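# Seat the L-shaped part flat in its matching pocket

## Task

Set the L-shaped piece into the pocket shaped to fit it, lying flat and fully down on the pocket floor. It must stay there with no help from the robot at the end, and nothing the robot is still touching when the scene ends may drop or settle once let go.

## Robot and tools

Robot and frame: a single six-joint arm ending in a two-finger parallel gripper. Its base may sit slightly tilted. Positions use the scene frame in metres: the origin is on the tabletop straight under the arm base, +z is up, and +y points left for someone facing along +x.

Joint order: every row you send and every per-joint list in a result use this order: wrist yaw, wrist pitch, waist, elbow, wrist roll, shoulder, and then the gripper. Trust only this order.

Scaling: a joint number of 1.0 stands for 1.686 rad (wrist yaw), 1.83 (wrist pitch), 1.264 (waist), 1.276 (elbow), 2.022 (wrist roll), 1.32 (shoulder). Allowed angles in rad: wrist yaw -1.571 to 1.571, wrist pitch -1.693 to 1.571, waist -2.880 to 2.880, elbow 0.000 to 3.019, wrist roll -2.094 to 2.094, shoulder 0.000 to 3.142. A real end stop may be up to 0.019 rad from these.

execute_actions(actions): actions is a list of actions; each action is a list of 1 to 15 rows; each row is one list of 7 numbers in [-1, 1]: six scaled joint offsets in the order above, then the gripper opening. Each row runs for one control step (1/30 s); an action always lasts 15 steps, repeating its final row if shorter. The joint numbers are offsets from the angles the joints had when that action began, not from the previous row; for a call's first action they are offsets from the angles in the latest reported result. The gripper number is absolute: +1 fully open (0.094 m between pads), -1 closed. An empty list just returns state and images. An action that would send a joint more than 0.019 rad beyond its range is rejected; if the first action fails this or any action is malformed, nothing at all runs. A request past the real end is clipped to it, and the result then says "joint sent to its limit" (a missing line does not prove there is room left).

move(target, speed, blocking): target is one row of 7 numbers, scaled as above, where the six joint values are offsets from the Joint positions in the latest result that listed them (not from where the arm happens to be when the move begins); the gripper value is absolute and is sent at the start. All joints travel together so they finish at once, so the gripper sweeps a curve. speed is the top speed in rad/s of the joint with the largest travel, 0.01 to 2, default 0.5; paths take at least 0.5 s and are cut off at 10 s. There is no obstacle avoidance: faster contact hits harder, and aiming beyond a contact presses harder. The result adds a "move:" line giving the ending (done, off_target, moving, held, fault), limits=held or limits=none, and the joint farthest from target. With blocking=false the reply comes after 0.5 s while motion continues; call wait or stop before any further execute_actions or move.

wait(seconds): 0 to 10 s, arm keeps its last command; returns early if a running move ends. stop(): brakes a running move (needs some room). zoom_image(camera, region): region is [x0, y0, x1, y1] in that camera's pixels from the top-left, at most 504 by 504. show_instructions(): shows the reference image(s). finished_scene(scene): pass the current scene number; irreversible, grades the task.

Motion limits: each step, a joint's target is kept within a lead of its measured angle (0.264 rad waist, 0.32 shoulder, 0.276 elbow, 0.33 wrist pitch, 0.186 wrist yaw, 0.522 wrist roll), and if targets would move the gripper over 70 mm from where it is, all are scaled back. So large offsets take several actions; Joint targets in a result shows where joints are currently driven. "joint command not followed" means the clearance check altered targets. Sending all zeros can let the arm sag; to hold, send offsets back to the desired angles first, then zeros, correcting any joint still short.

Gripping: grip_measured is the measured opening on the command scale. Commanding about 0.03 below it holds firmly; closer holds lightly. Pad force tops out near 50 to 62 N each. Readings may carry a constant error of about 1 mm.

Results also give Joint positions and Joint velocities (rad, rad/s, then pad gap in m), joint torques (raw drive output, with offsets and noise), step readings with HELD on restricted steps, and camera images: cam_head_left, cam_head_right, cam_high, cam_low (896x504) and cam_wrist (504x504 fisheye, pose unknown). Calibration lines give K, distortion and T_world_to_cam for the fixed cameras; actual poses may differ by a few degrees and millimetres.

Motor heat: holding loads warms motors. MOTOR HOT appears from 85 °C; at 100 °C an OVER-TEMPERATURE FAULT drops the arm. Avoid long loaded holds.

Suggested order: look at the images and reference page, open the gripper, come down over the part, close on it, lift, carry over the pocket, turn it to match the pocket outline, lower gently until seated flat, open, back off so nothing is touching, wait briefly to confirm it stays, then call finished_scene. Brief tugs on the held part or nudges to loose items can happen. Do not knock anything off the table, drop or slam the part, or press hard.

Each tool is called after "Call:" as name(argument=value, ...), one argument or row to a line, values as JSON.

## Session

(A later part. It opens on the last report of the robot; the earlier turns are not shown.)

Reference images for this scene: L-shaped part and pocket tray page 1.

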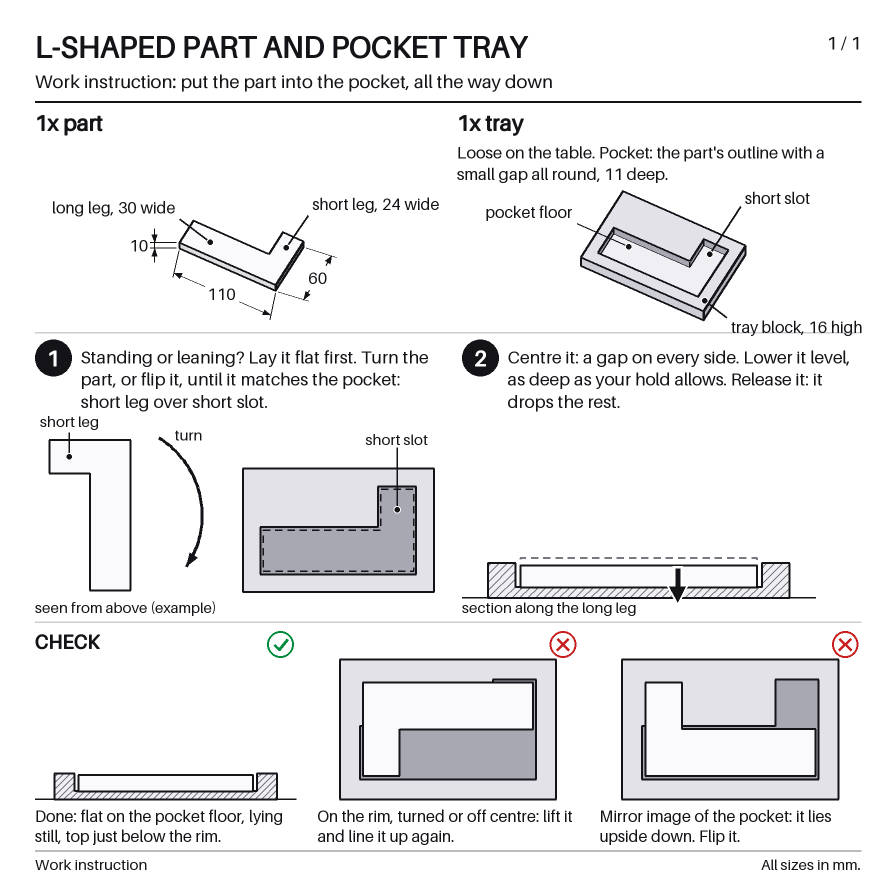

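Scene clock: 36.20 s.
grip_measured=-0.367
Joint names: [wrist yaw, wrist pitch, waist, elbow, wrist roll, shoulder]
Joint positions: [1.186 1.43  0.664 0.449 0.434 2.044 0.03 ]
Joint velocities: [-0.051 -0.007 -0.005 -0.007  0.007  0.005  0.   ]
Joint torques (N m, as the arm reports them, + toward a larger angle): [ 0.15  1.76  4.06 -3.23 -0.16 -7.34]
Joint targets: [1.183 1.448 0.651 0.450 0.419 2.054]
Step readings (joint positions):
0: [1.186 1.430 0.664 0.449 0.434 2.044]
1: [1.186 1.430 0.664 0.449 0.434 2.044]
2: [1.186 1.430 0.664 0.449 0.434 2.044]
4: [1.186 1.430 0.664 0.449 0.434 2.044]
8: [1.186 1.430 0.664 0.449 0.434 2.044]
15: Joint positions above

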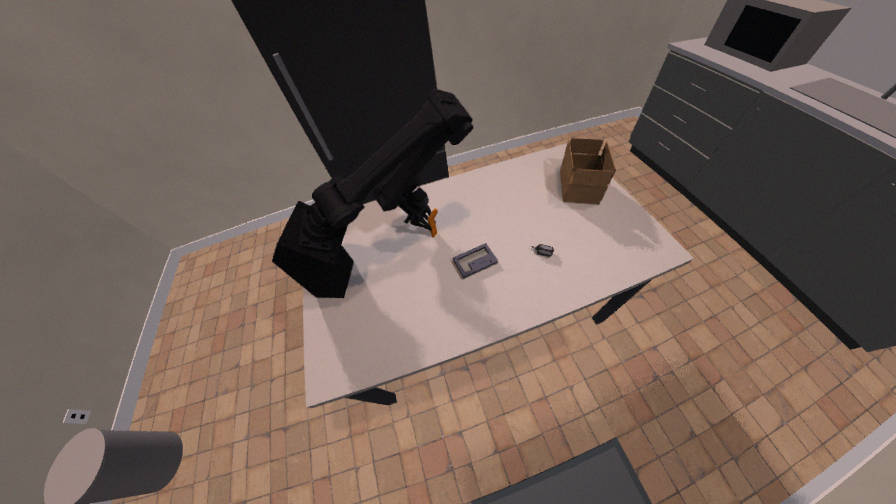

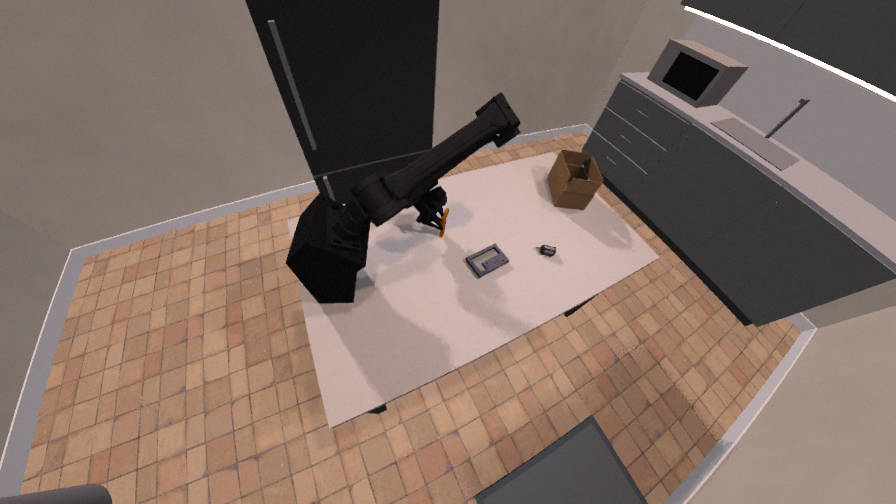

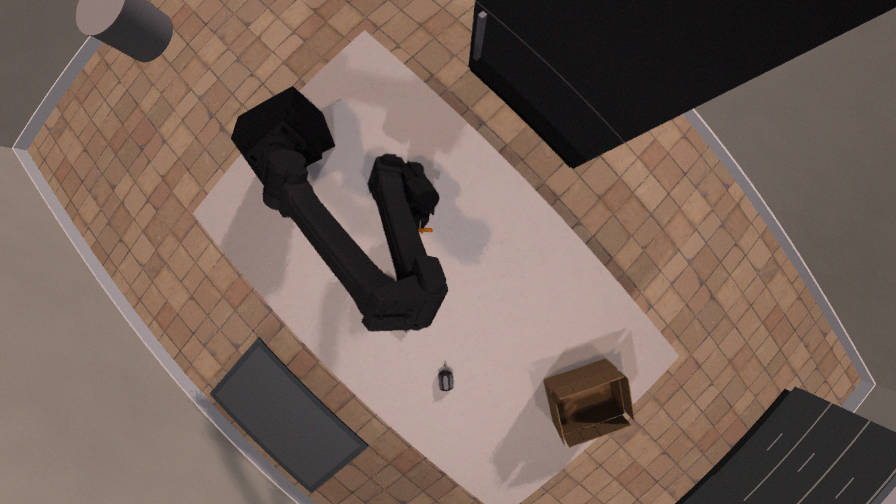

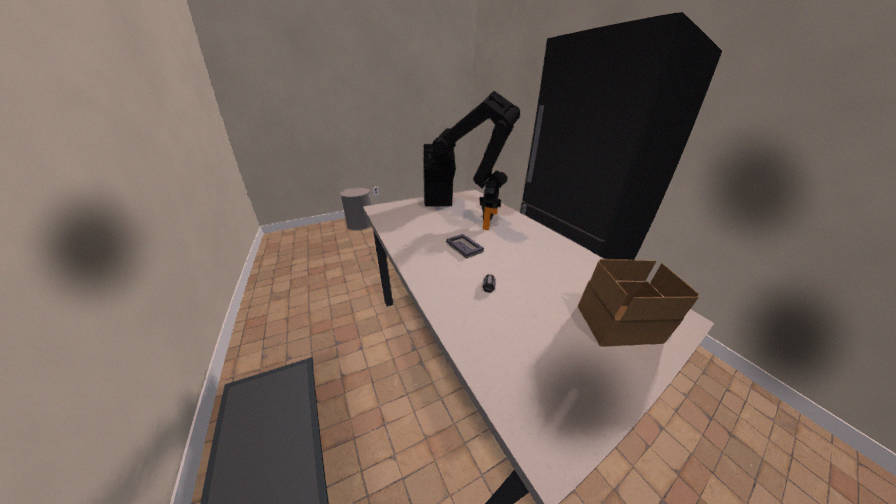

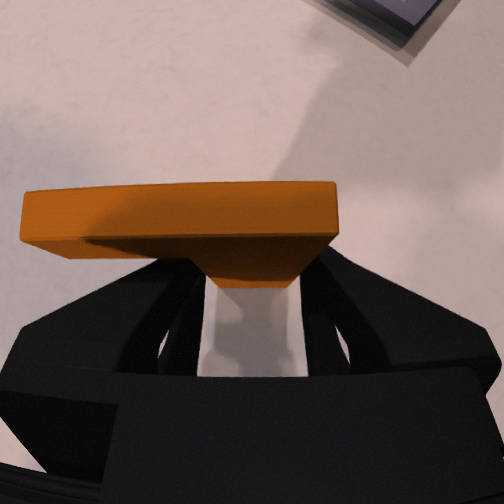

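Call:
move(
  target=[-0.0018,0.0098,-0.0103,0.0008,-0.0079,-0.385,-0.41],
  speed=0.6,
)

Scene clock: 46.73 s.
grip_measured=-0.367
Joint names: [wrist yaw, wrist pitch, waist, elbow, wrist roll, shoulder]
Joint positions: [1.186 1.432 0.664 0.449 0.433 1.537 0.03 ]
Joint velocities: [-0.081  0.007 -0.005  0.022  0.007 -0.005 -0.   ]
Joint torques (N m, as the arm reports them, + toward a larger angle): [-0.12  1.78  2.95  0.97 -0.19 -8.37]
Joint targets: [1.183 1.447 0.651 0.450 0.418 1.536]
move: done; limits=none; farthest joint: the wrist pitch, 0.016 radians from its target (0.018 radians at the start)

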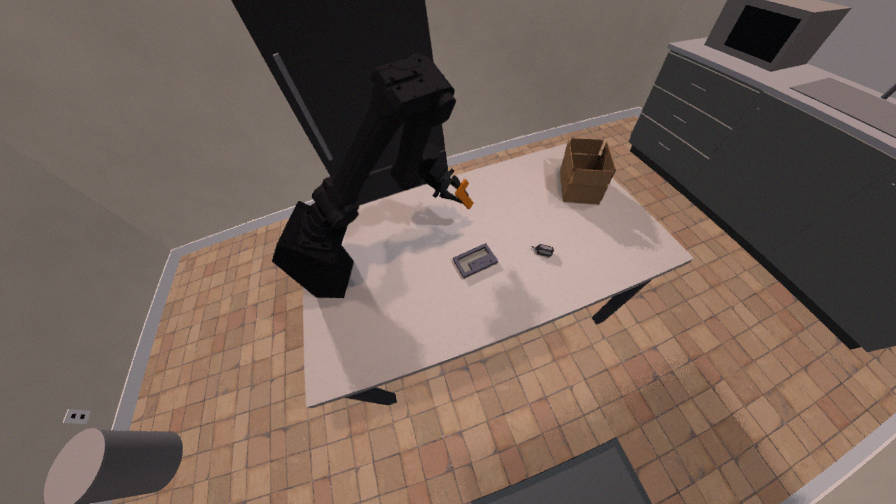

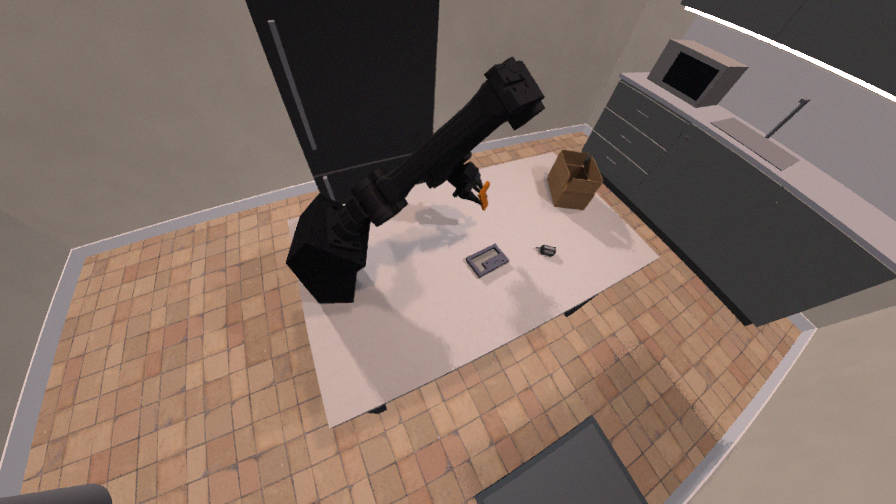

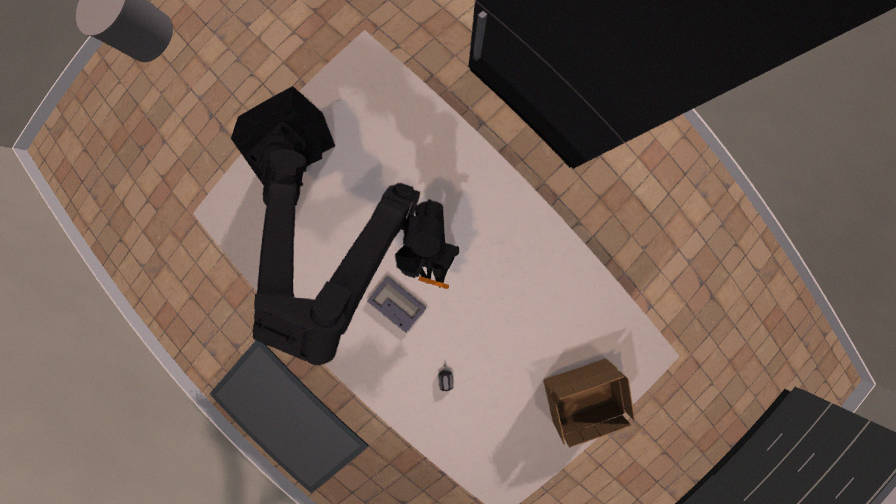

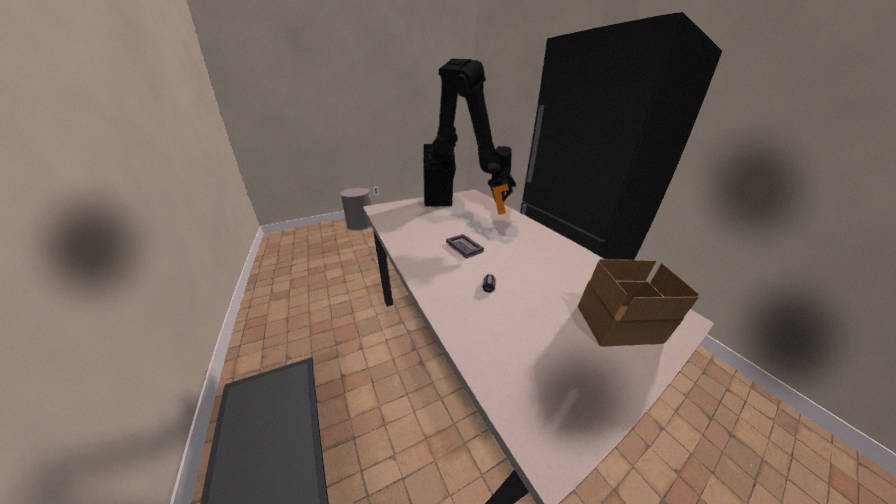

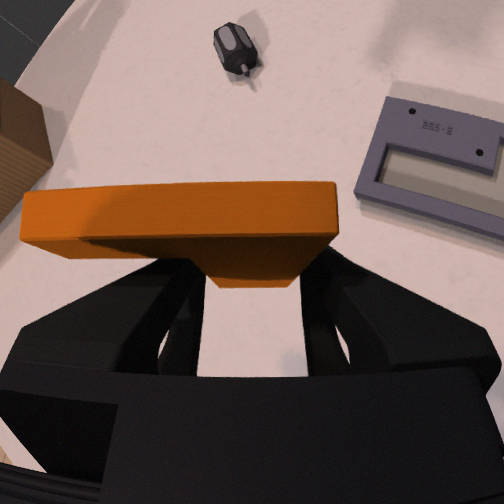

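Call:
move(
  target=[-0.8683,-0.819,-0.3222,0.1629,0.5623,-0.1013,-0.41],
  speed=0.9,
)

Call:
zoom_image(
  camera="cam_low",
  region=[440, 150, 560, 260],
)

Call:
zoom_image(
  camera="cam_head_left",
  region=[400, 150, 520, 260],
)

Scene clock: 49.80 s.
grip_measured=-0.367
Joint names: [wrist yaw, wrist pitch, waist, elbow, wrist roll, shoulder]
Joint positions: [-0.274 -0.056  0.268  0.645  1.554  1.426  0.03 ]
Joint velocities: [-0.081 -0.022 -0.015  0.017 -0.007  0.005  0.   ]
Joint torques (N m, as the arm reports them, + toward a larger angle): [ -0.51  -0.07   2.     2.32   0.13 -11.73]
Joint targets: [-0.278 -0.067 0.257 0.657 1.570 1.404]
move: off_target; limits=none; farthest joint: the shoulder, 0.023 radians from its target (0.134 radians at the start)

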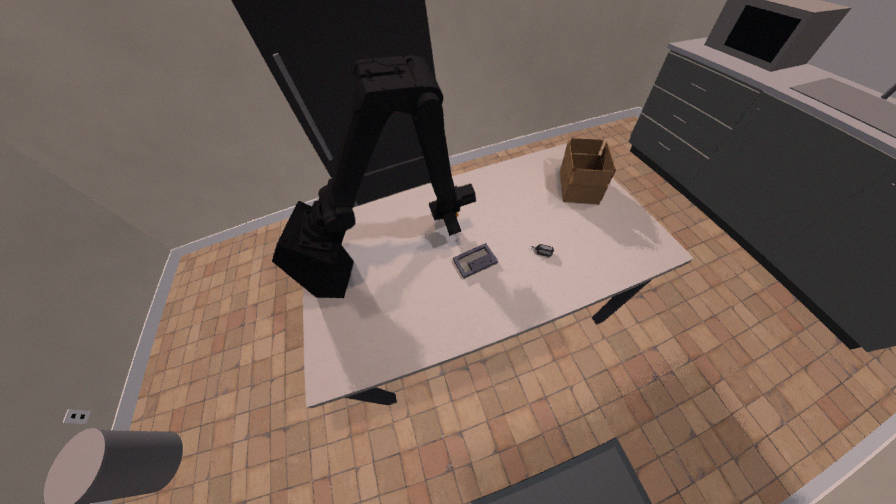

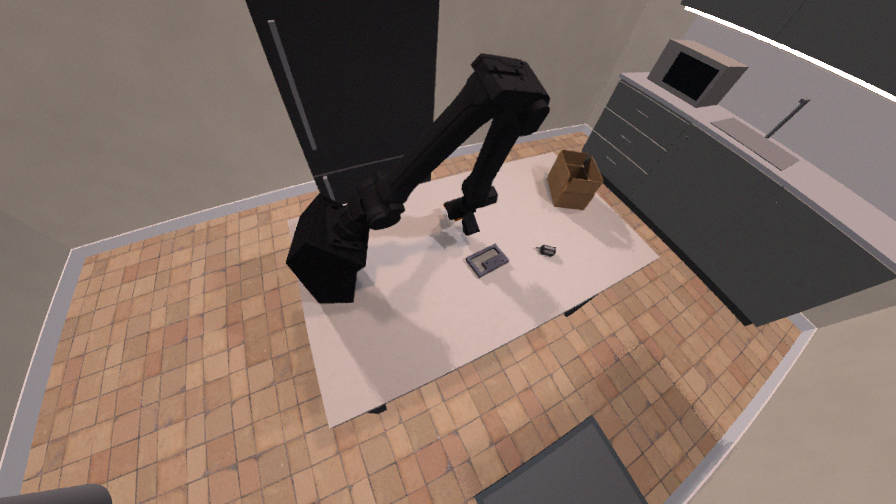

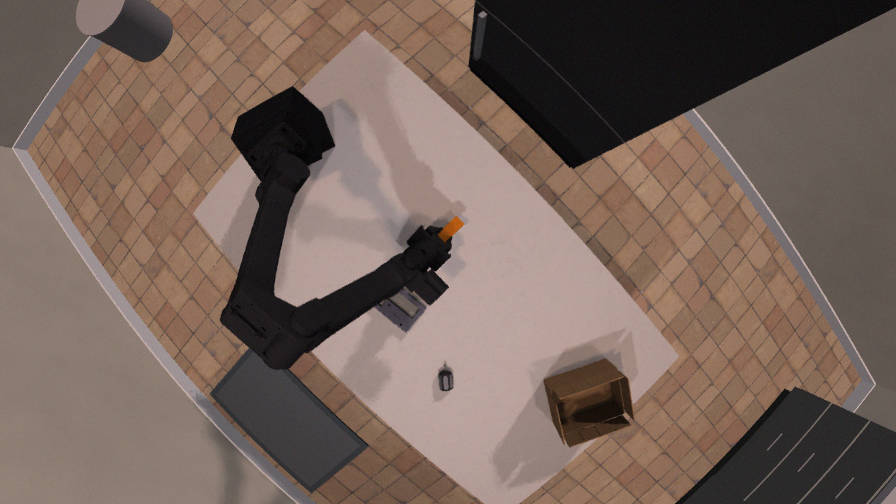

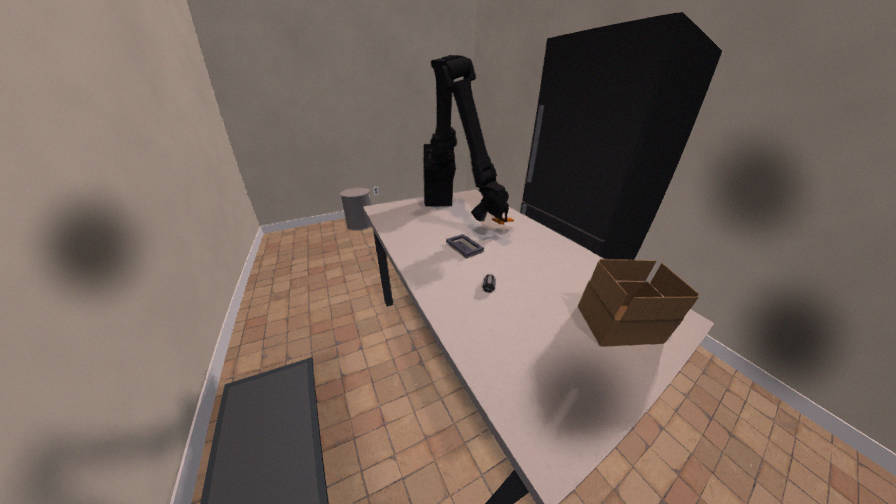

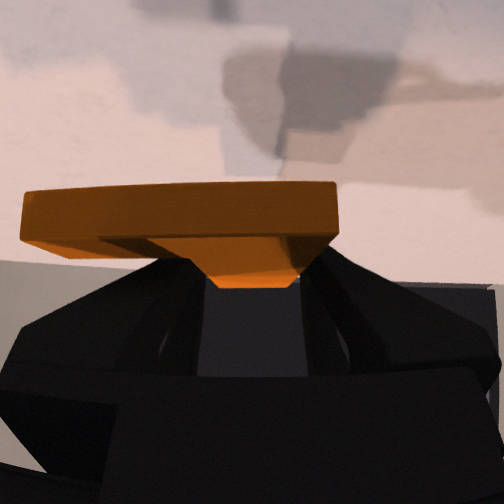

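Region (440, 150, 560, 260) of cam_low's 896x504 image, scaled by 4.200, with more detail than that image has; it fills the top 462 rows of this view, and the rest is white.

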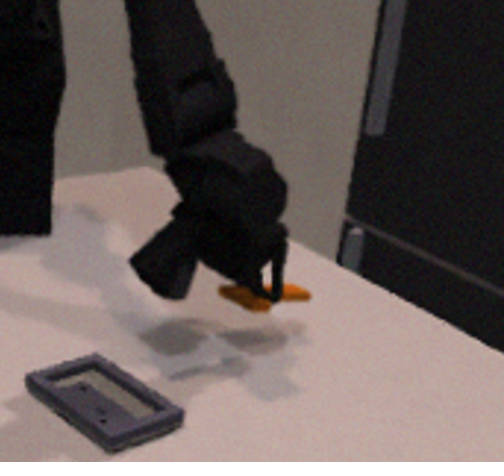

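Region (400, 150, 520, 260) of cam_head_left's 896x504 image, scaled by 4.200, with more detail than that image has; it fills the top 462 rows of this view, and the rest is white.

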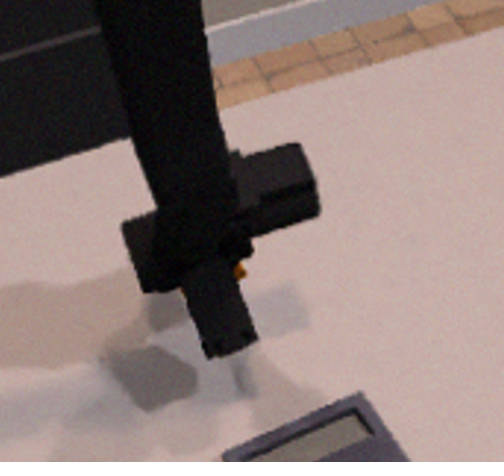

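Call:
move(
  target=[-0.1115,0.0512,-0.0825,0.0515,0.0134,0.1114,-0.41],
  speed=0.35,
)

Call:
zoom_image(
  camera="cam_low",
  region=[450, 180, 540, 260],
)

Scene clock: 53.80 s.
grip_measured=-0.367
Joint names: [wrist yaw, wrist pitch, waist, elbow, wrist roll, shoulder]
Joint positions: [-0.458  0.025  0.175  0.706  1.566  1.569  0.03 ]
Joint velocities: [-0.095 -0.007  0.005 -0.012  0.022  0.015 -0.   ]
Joint torques (N m, as the arm reports them, + toward a larger angle): [ -0.59   0.79   1.81   0.71   0.13 -10.56]
Joint targets: [-0.462 0.038 0.164 0.711 1.581 1.574]
move: done; limits=none; farthest joint: the wrist roll, 0.016 radians from its target (0.026 radians at the start)

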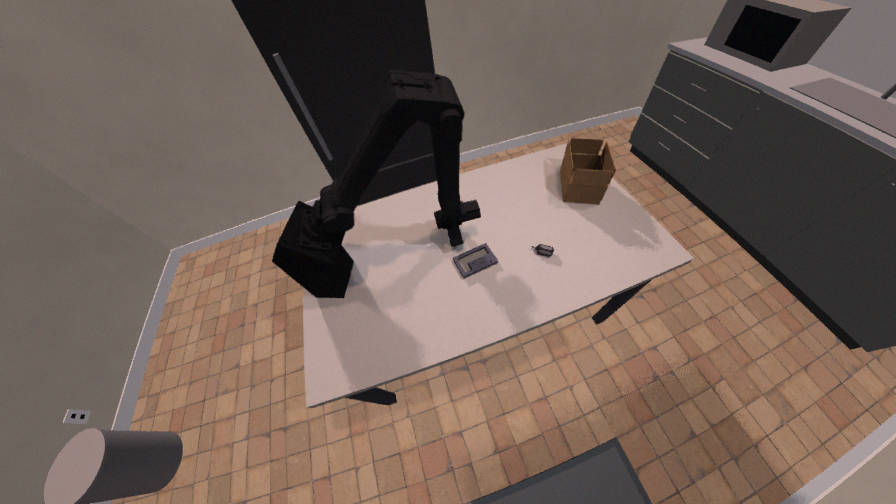

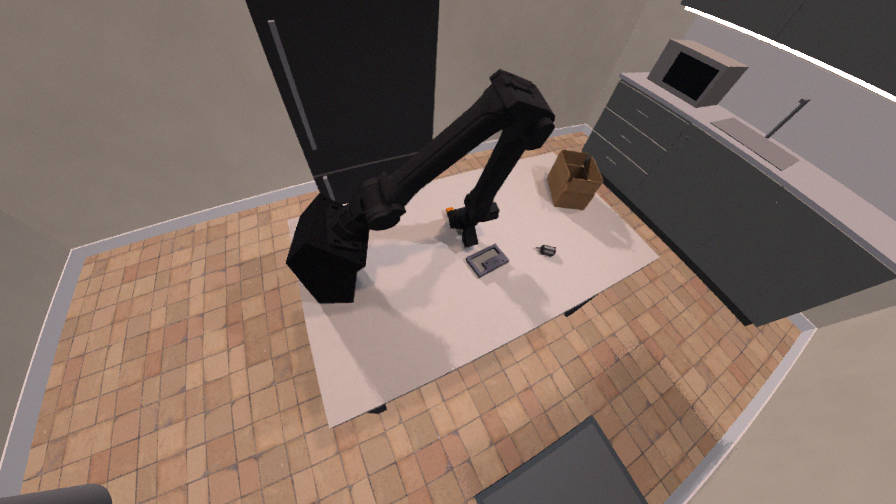

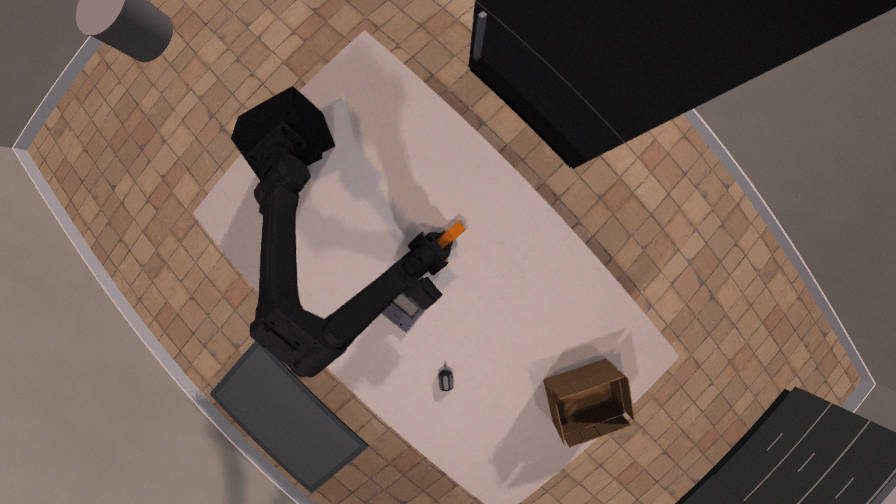

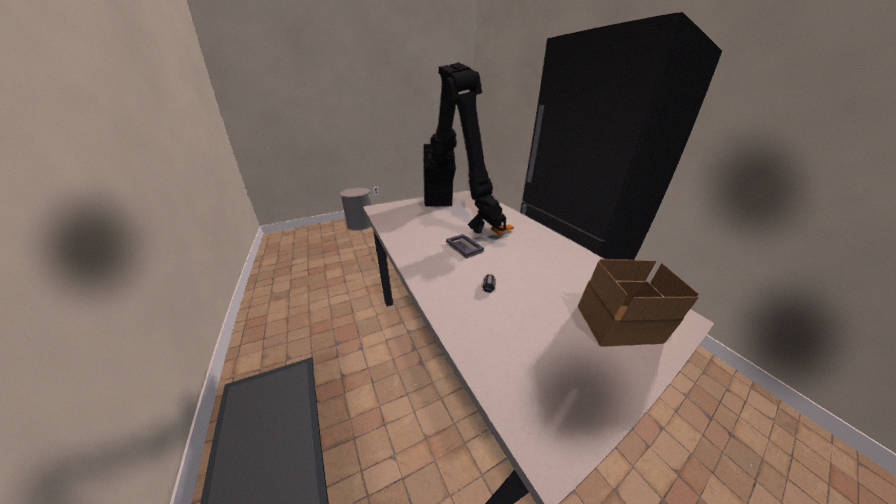

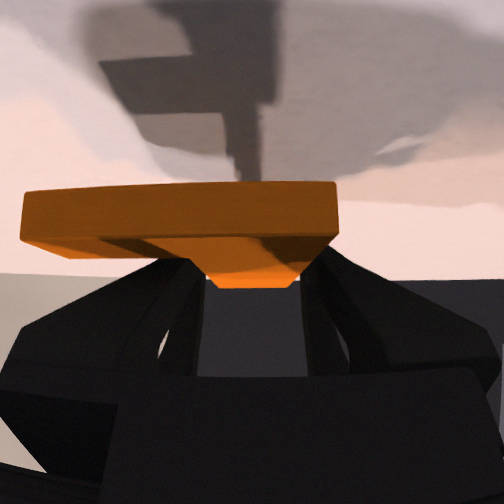

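Region (450, 180, 540, 260) of cam_low's 896x504 image, scaled by 5.600, with more detail than that image has.

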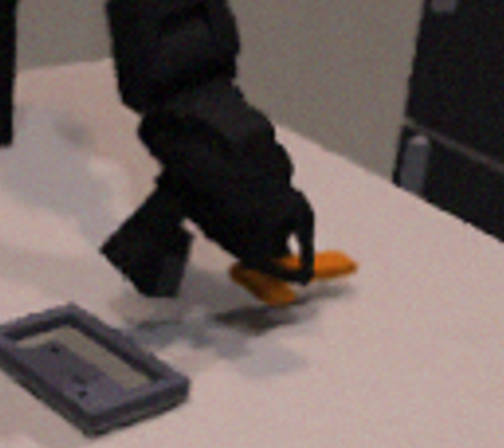

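Call:
move(
  target=[-0.0093,0.0248,-0.0223,0.011,0.0074,0.0417,-0.41],
  speed=0.12,
)

Call:
zoom_image(
  camera="cam_low",
  region=[450, 180, 540, 260],
)

Scene clock: 55.27 s.
grip_measured=-0.367
Joint names: [wrist yaw, wrist pitch, waist, elbow, wrist roll, shoulder]
Joint positions: [-0.469  0.058  0.159  0.714  1.566  1.618  0.03 ]
Joint velocities: [-0.095 -0.002 -0.015  0.002  0.007  0.005  0.   ]
Joint torques (N m, as the arm reports them, + toward a larger angle): [ -0.59   0.79   1.71   0.3    0.14 -10.57]
Joint targets: [-0.473 0.071 0.146 0.720 1.580 1.624]
move: done; limits=none; farthest joint: the wrist roll, 0.015 radians from its target (0.015 radians at the start)

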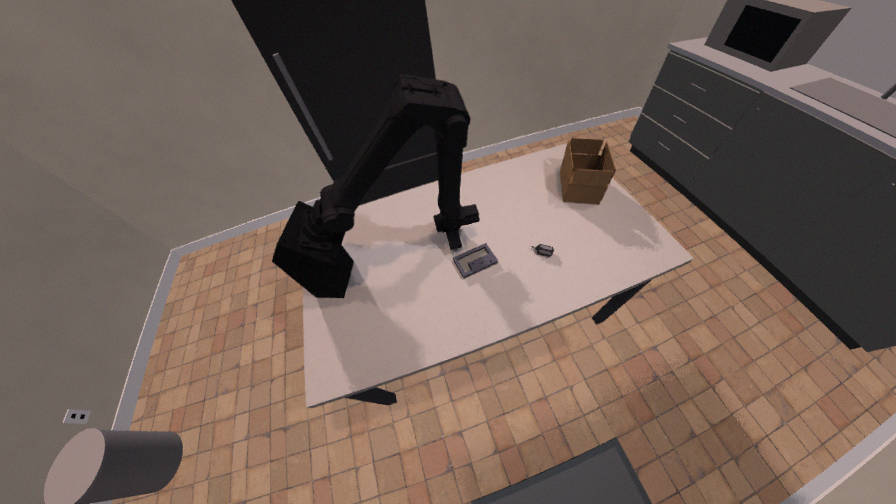

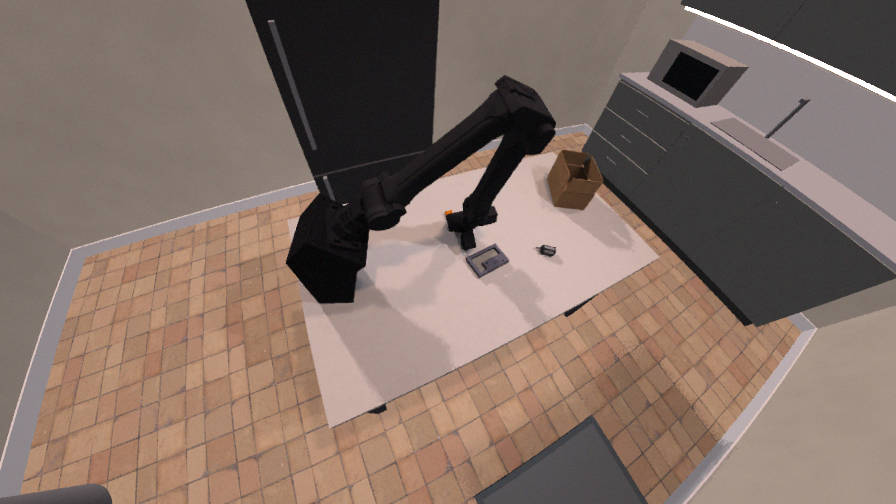

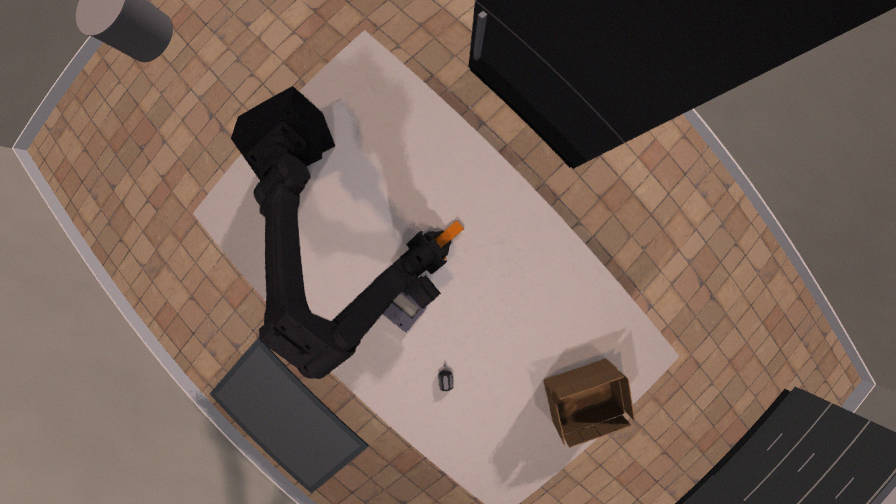

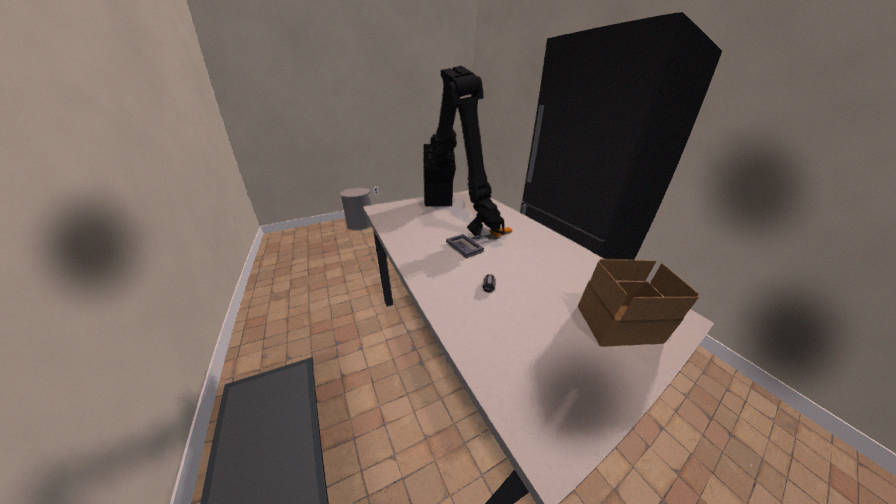

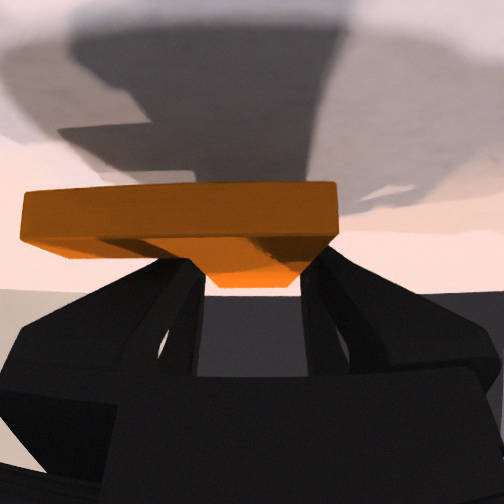

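Region (450, 180, 540, 260) of cam_low's 896x504 image, scaled by 5.600, with more detail than that image has.

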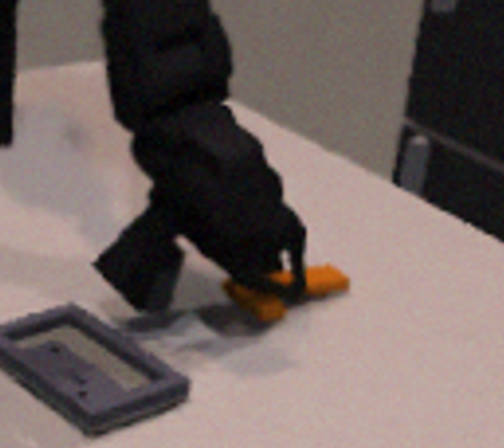

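Call:
execute_actions(
  actions=[
    [[-0.0024,0.008,-0.0103,0.0047,0.0069,0.006,-0.41],[-0.0024,0.009,-0.0103,0.0047,0.0069,0.0075,-0.41],[-0.0024,0.010,-0.0103,0.0047,0.0069,0.009,-0.41],[-0.0024,0.011,-0.0103,0.0047,0.0069,0.0105,-0.41],[-0.0024,0.011,-0.0103,0.0047,0.0069,0.0115,-0.41],[-0.0024,0.011,-0.0103,0.0047,0.0069,0.0115,-0.41],[-0.0024,0.011,-0.0103,0.0047,0.0069,0.0115,-0.41],[-0.0024,0.011,-0.0103,0.0047,0.0069,0.0115,-0.38],[-0.0024,0.011,-0.0103,0.0047,0.0069,0.0115,-0.35],[-0.0024,0.011,-0.0103,0.0047,0.0069,0.0115,-0.31],[-0.0024,0.011,-0.0103,0.0047,0.0069,0.0115,-0.25],[-0.0024,0.011,-0.0103,0.0047,0.0069,0.0115,-0.18],[-0.0024,0.011,-0.0103,0.0047,0.0069,0.0115,-0.1],[-0.0024,0.011,-0.0103,0.0047,0.0069,0.0115,0.0]],
  ],
)

Call:
zoom_image(
  camera="cam_low",
  region=[450, 180, 540, 260],
)

Call:
zoom_image(
  camera="cam_high",
  region=[400, 200, 500, 300],
)

Scene clock: 57.43 s.
grip_measured=-0.014
Joint names: [wrist yaw, wrist pitch, waist, elbow, wrist roll, shoulder]
Joint positions: [-0.469  0.065  0.159  0.714  1.566  1.622  0.046]
Joint velocities: [ 0.007 -0.007  0.005 -0.012 -0.007 -0.005  0.026]
Joint torques (N m, as the arm reports them, + toward a larger angle): [ -0.58   0.79   1.8    0.32   0.13 -10.28]
Joint targets: [-0.473 0.078 0.146 0.720 1.580 1.633]
Step readings (joint positions):
0: [-0.469 0.058 0.159 0.714 1.566 1.618]
1: [-0.469 0.058 0.159 0.714 1.566 1.618]
2: [-0.469 0.059 0.159 0.714 1.566 1.618]
4: [-0.469 0.062 0.159 0.714 1.566 1.618]
8: [-0.469 0.065 0.159 0.714 1.566 1.620]
15: Joint positions above

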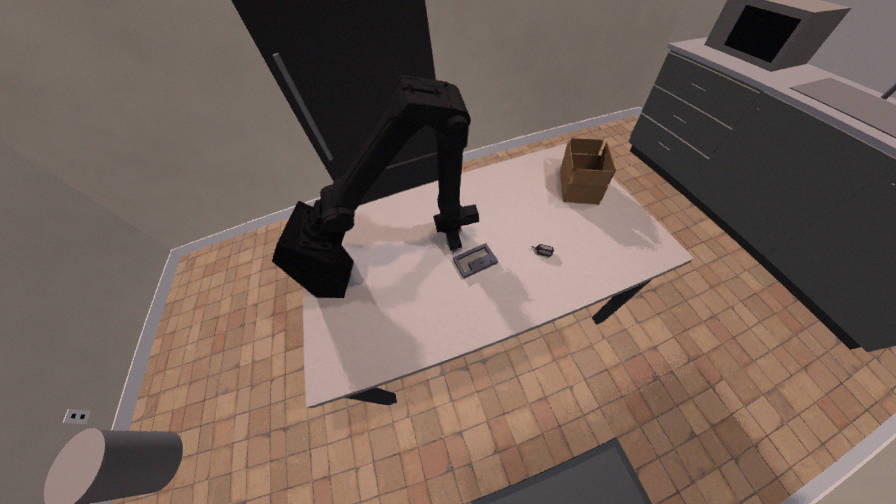

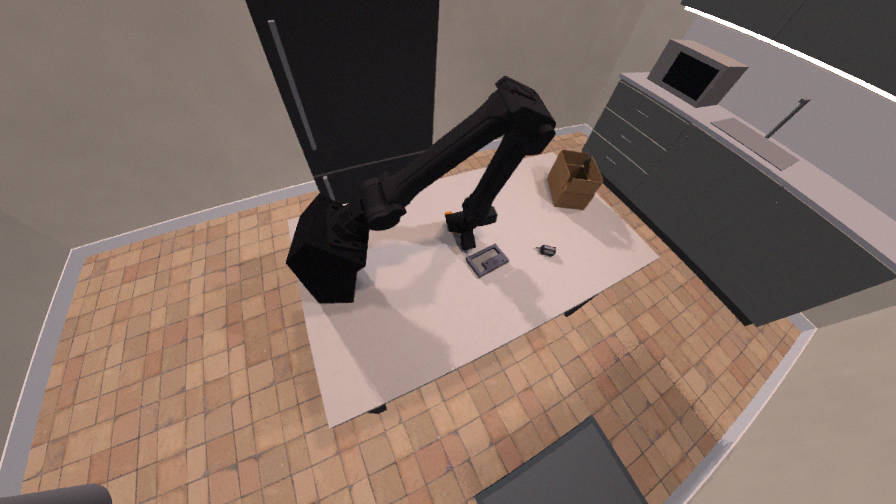

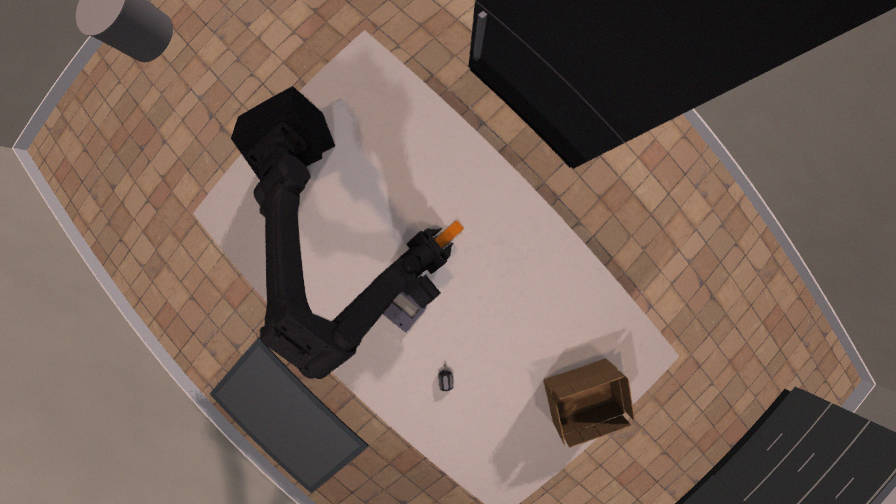

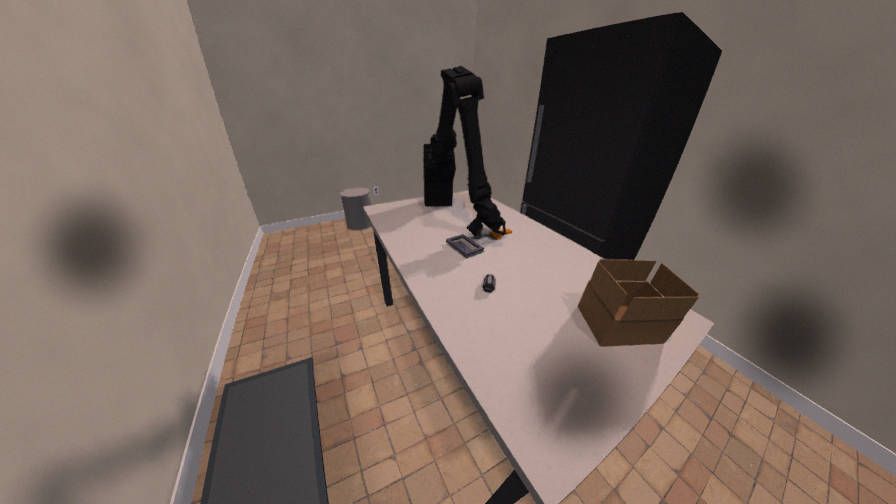

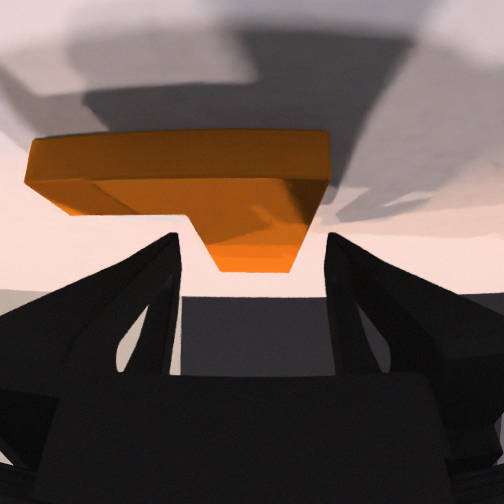

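Region (450, 180, 540, 260) of cam_low's 896x504 image, scaled by 5.600, with more detail than that image has.

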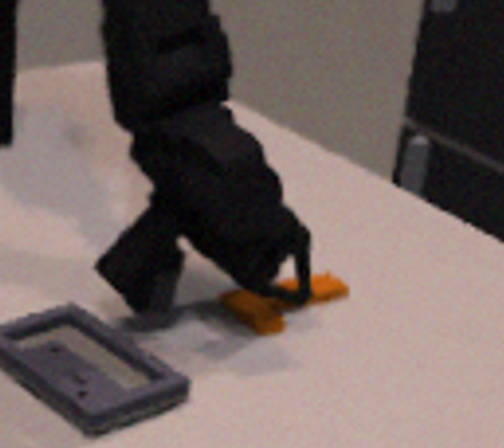

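Region (400, 200, 500, 300) of cam_high's 896x504 image, scaled by 5.040, with more detail than that image has.

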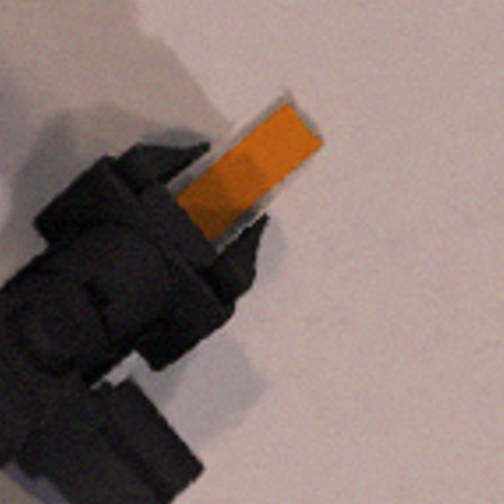

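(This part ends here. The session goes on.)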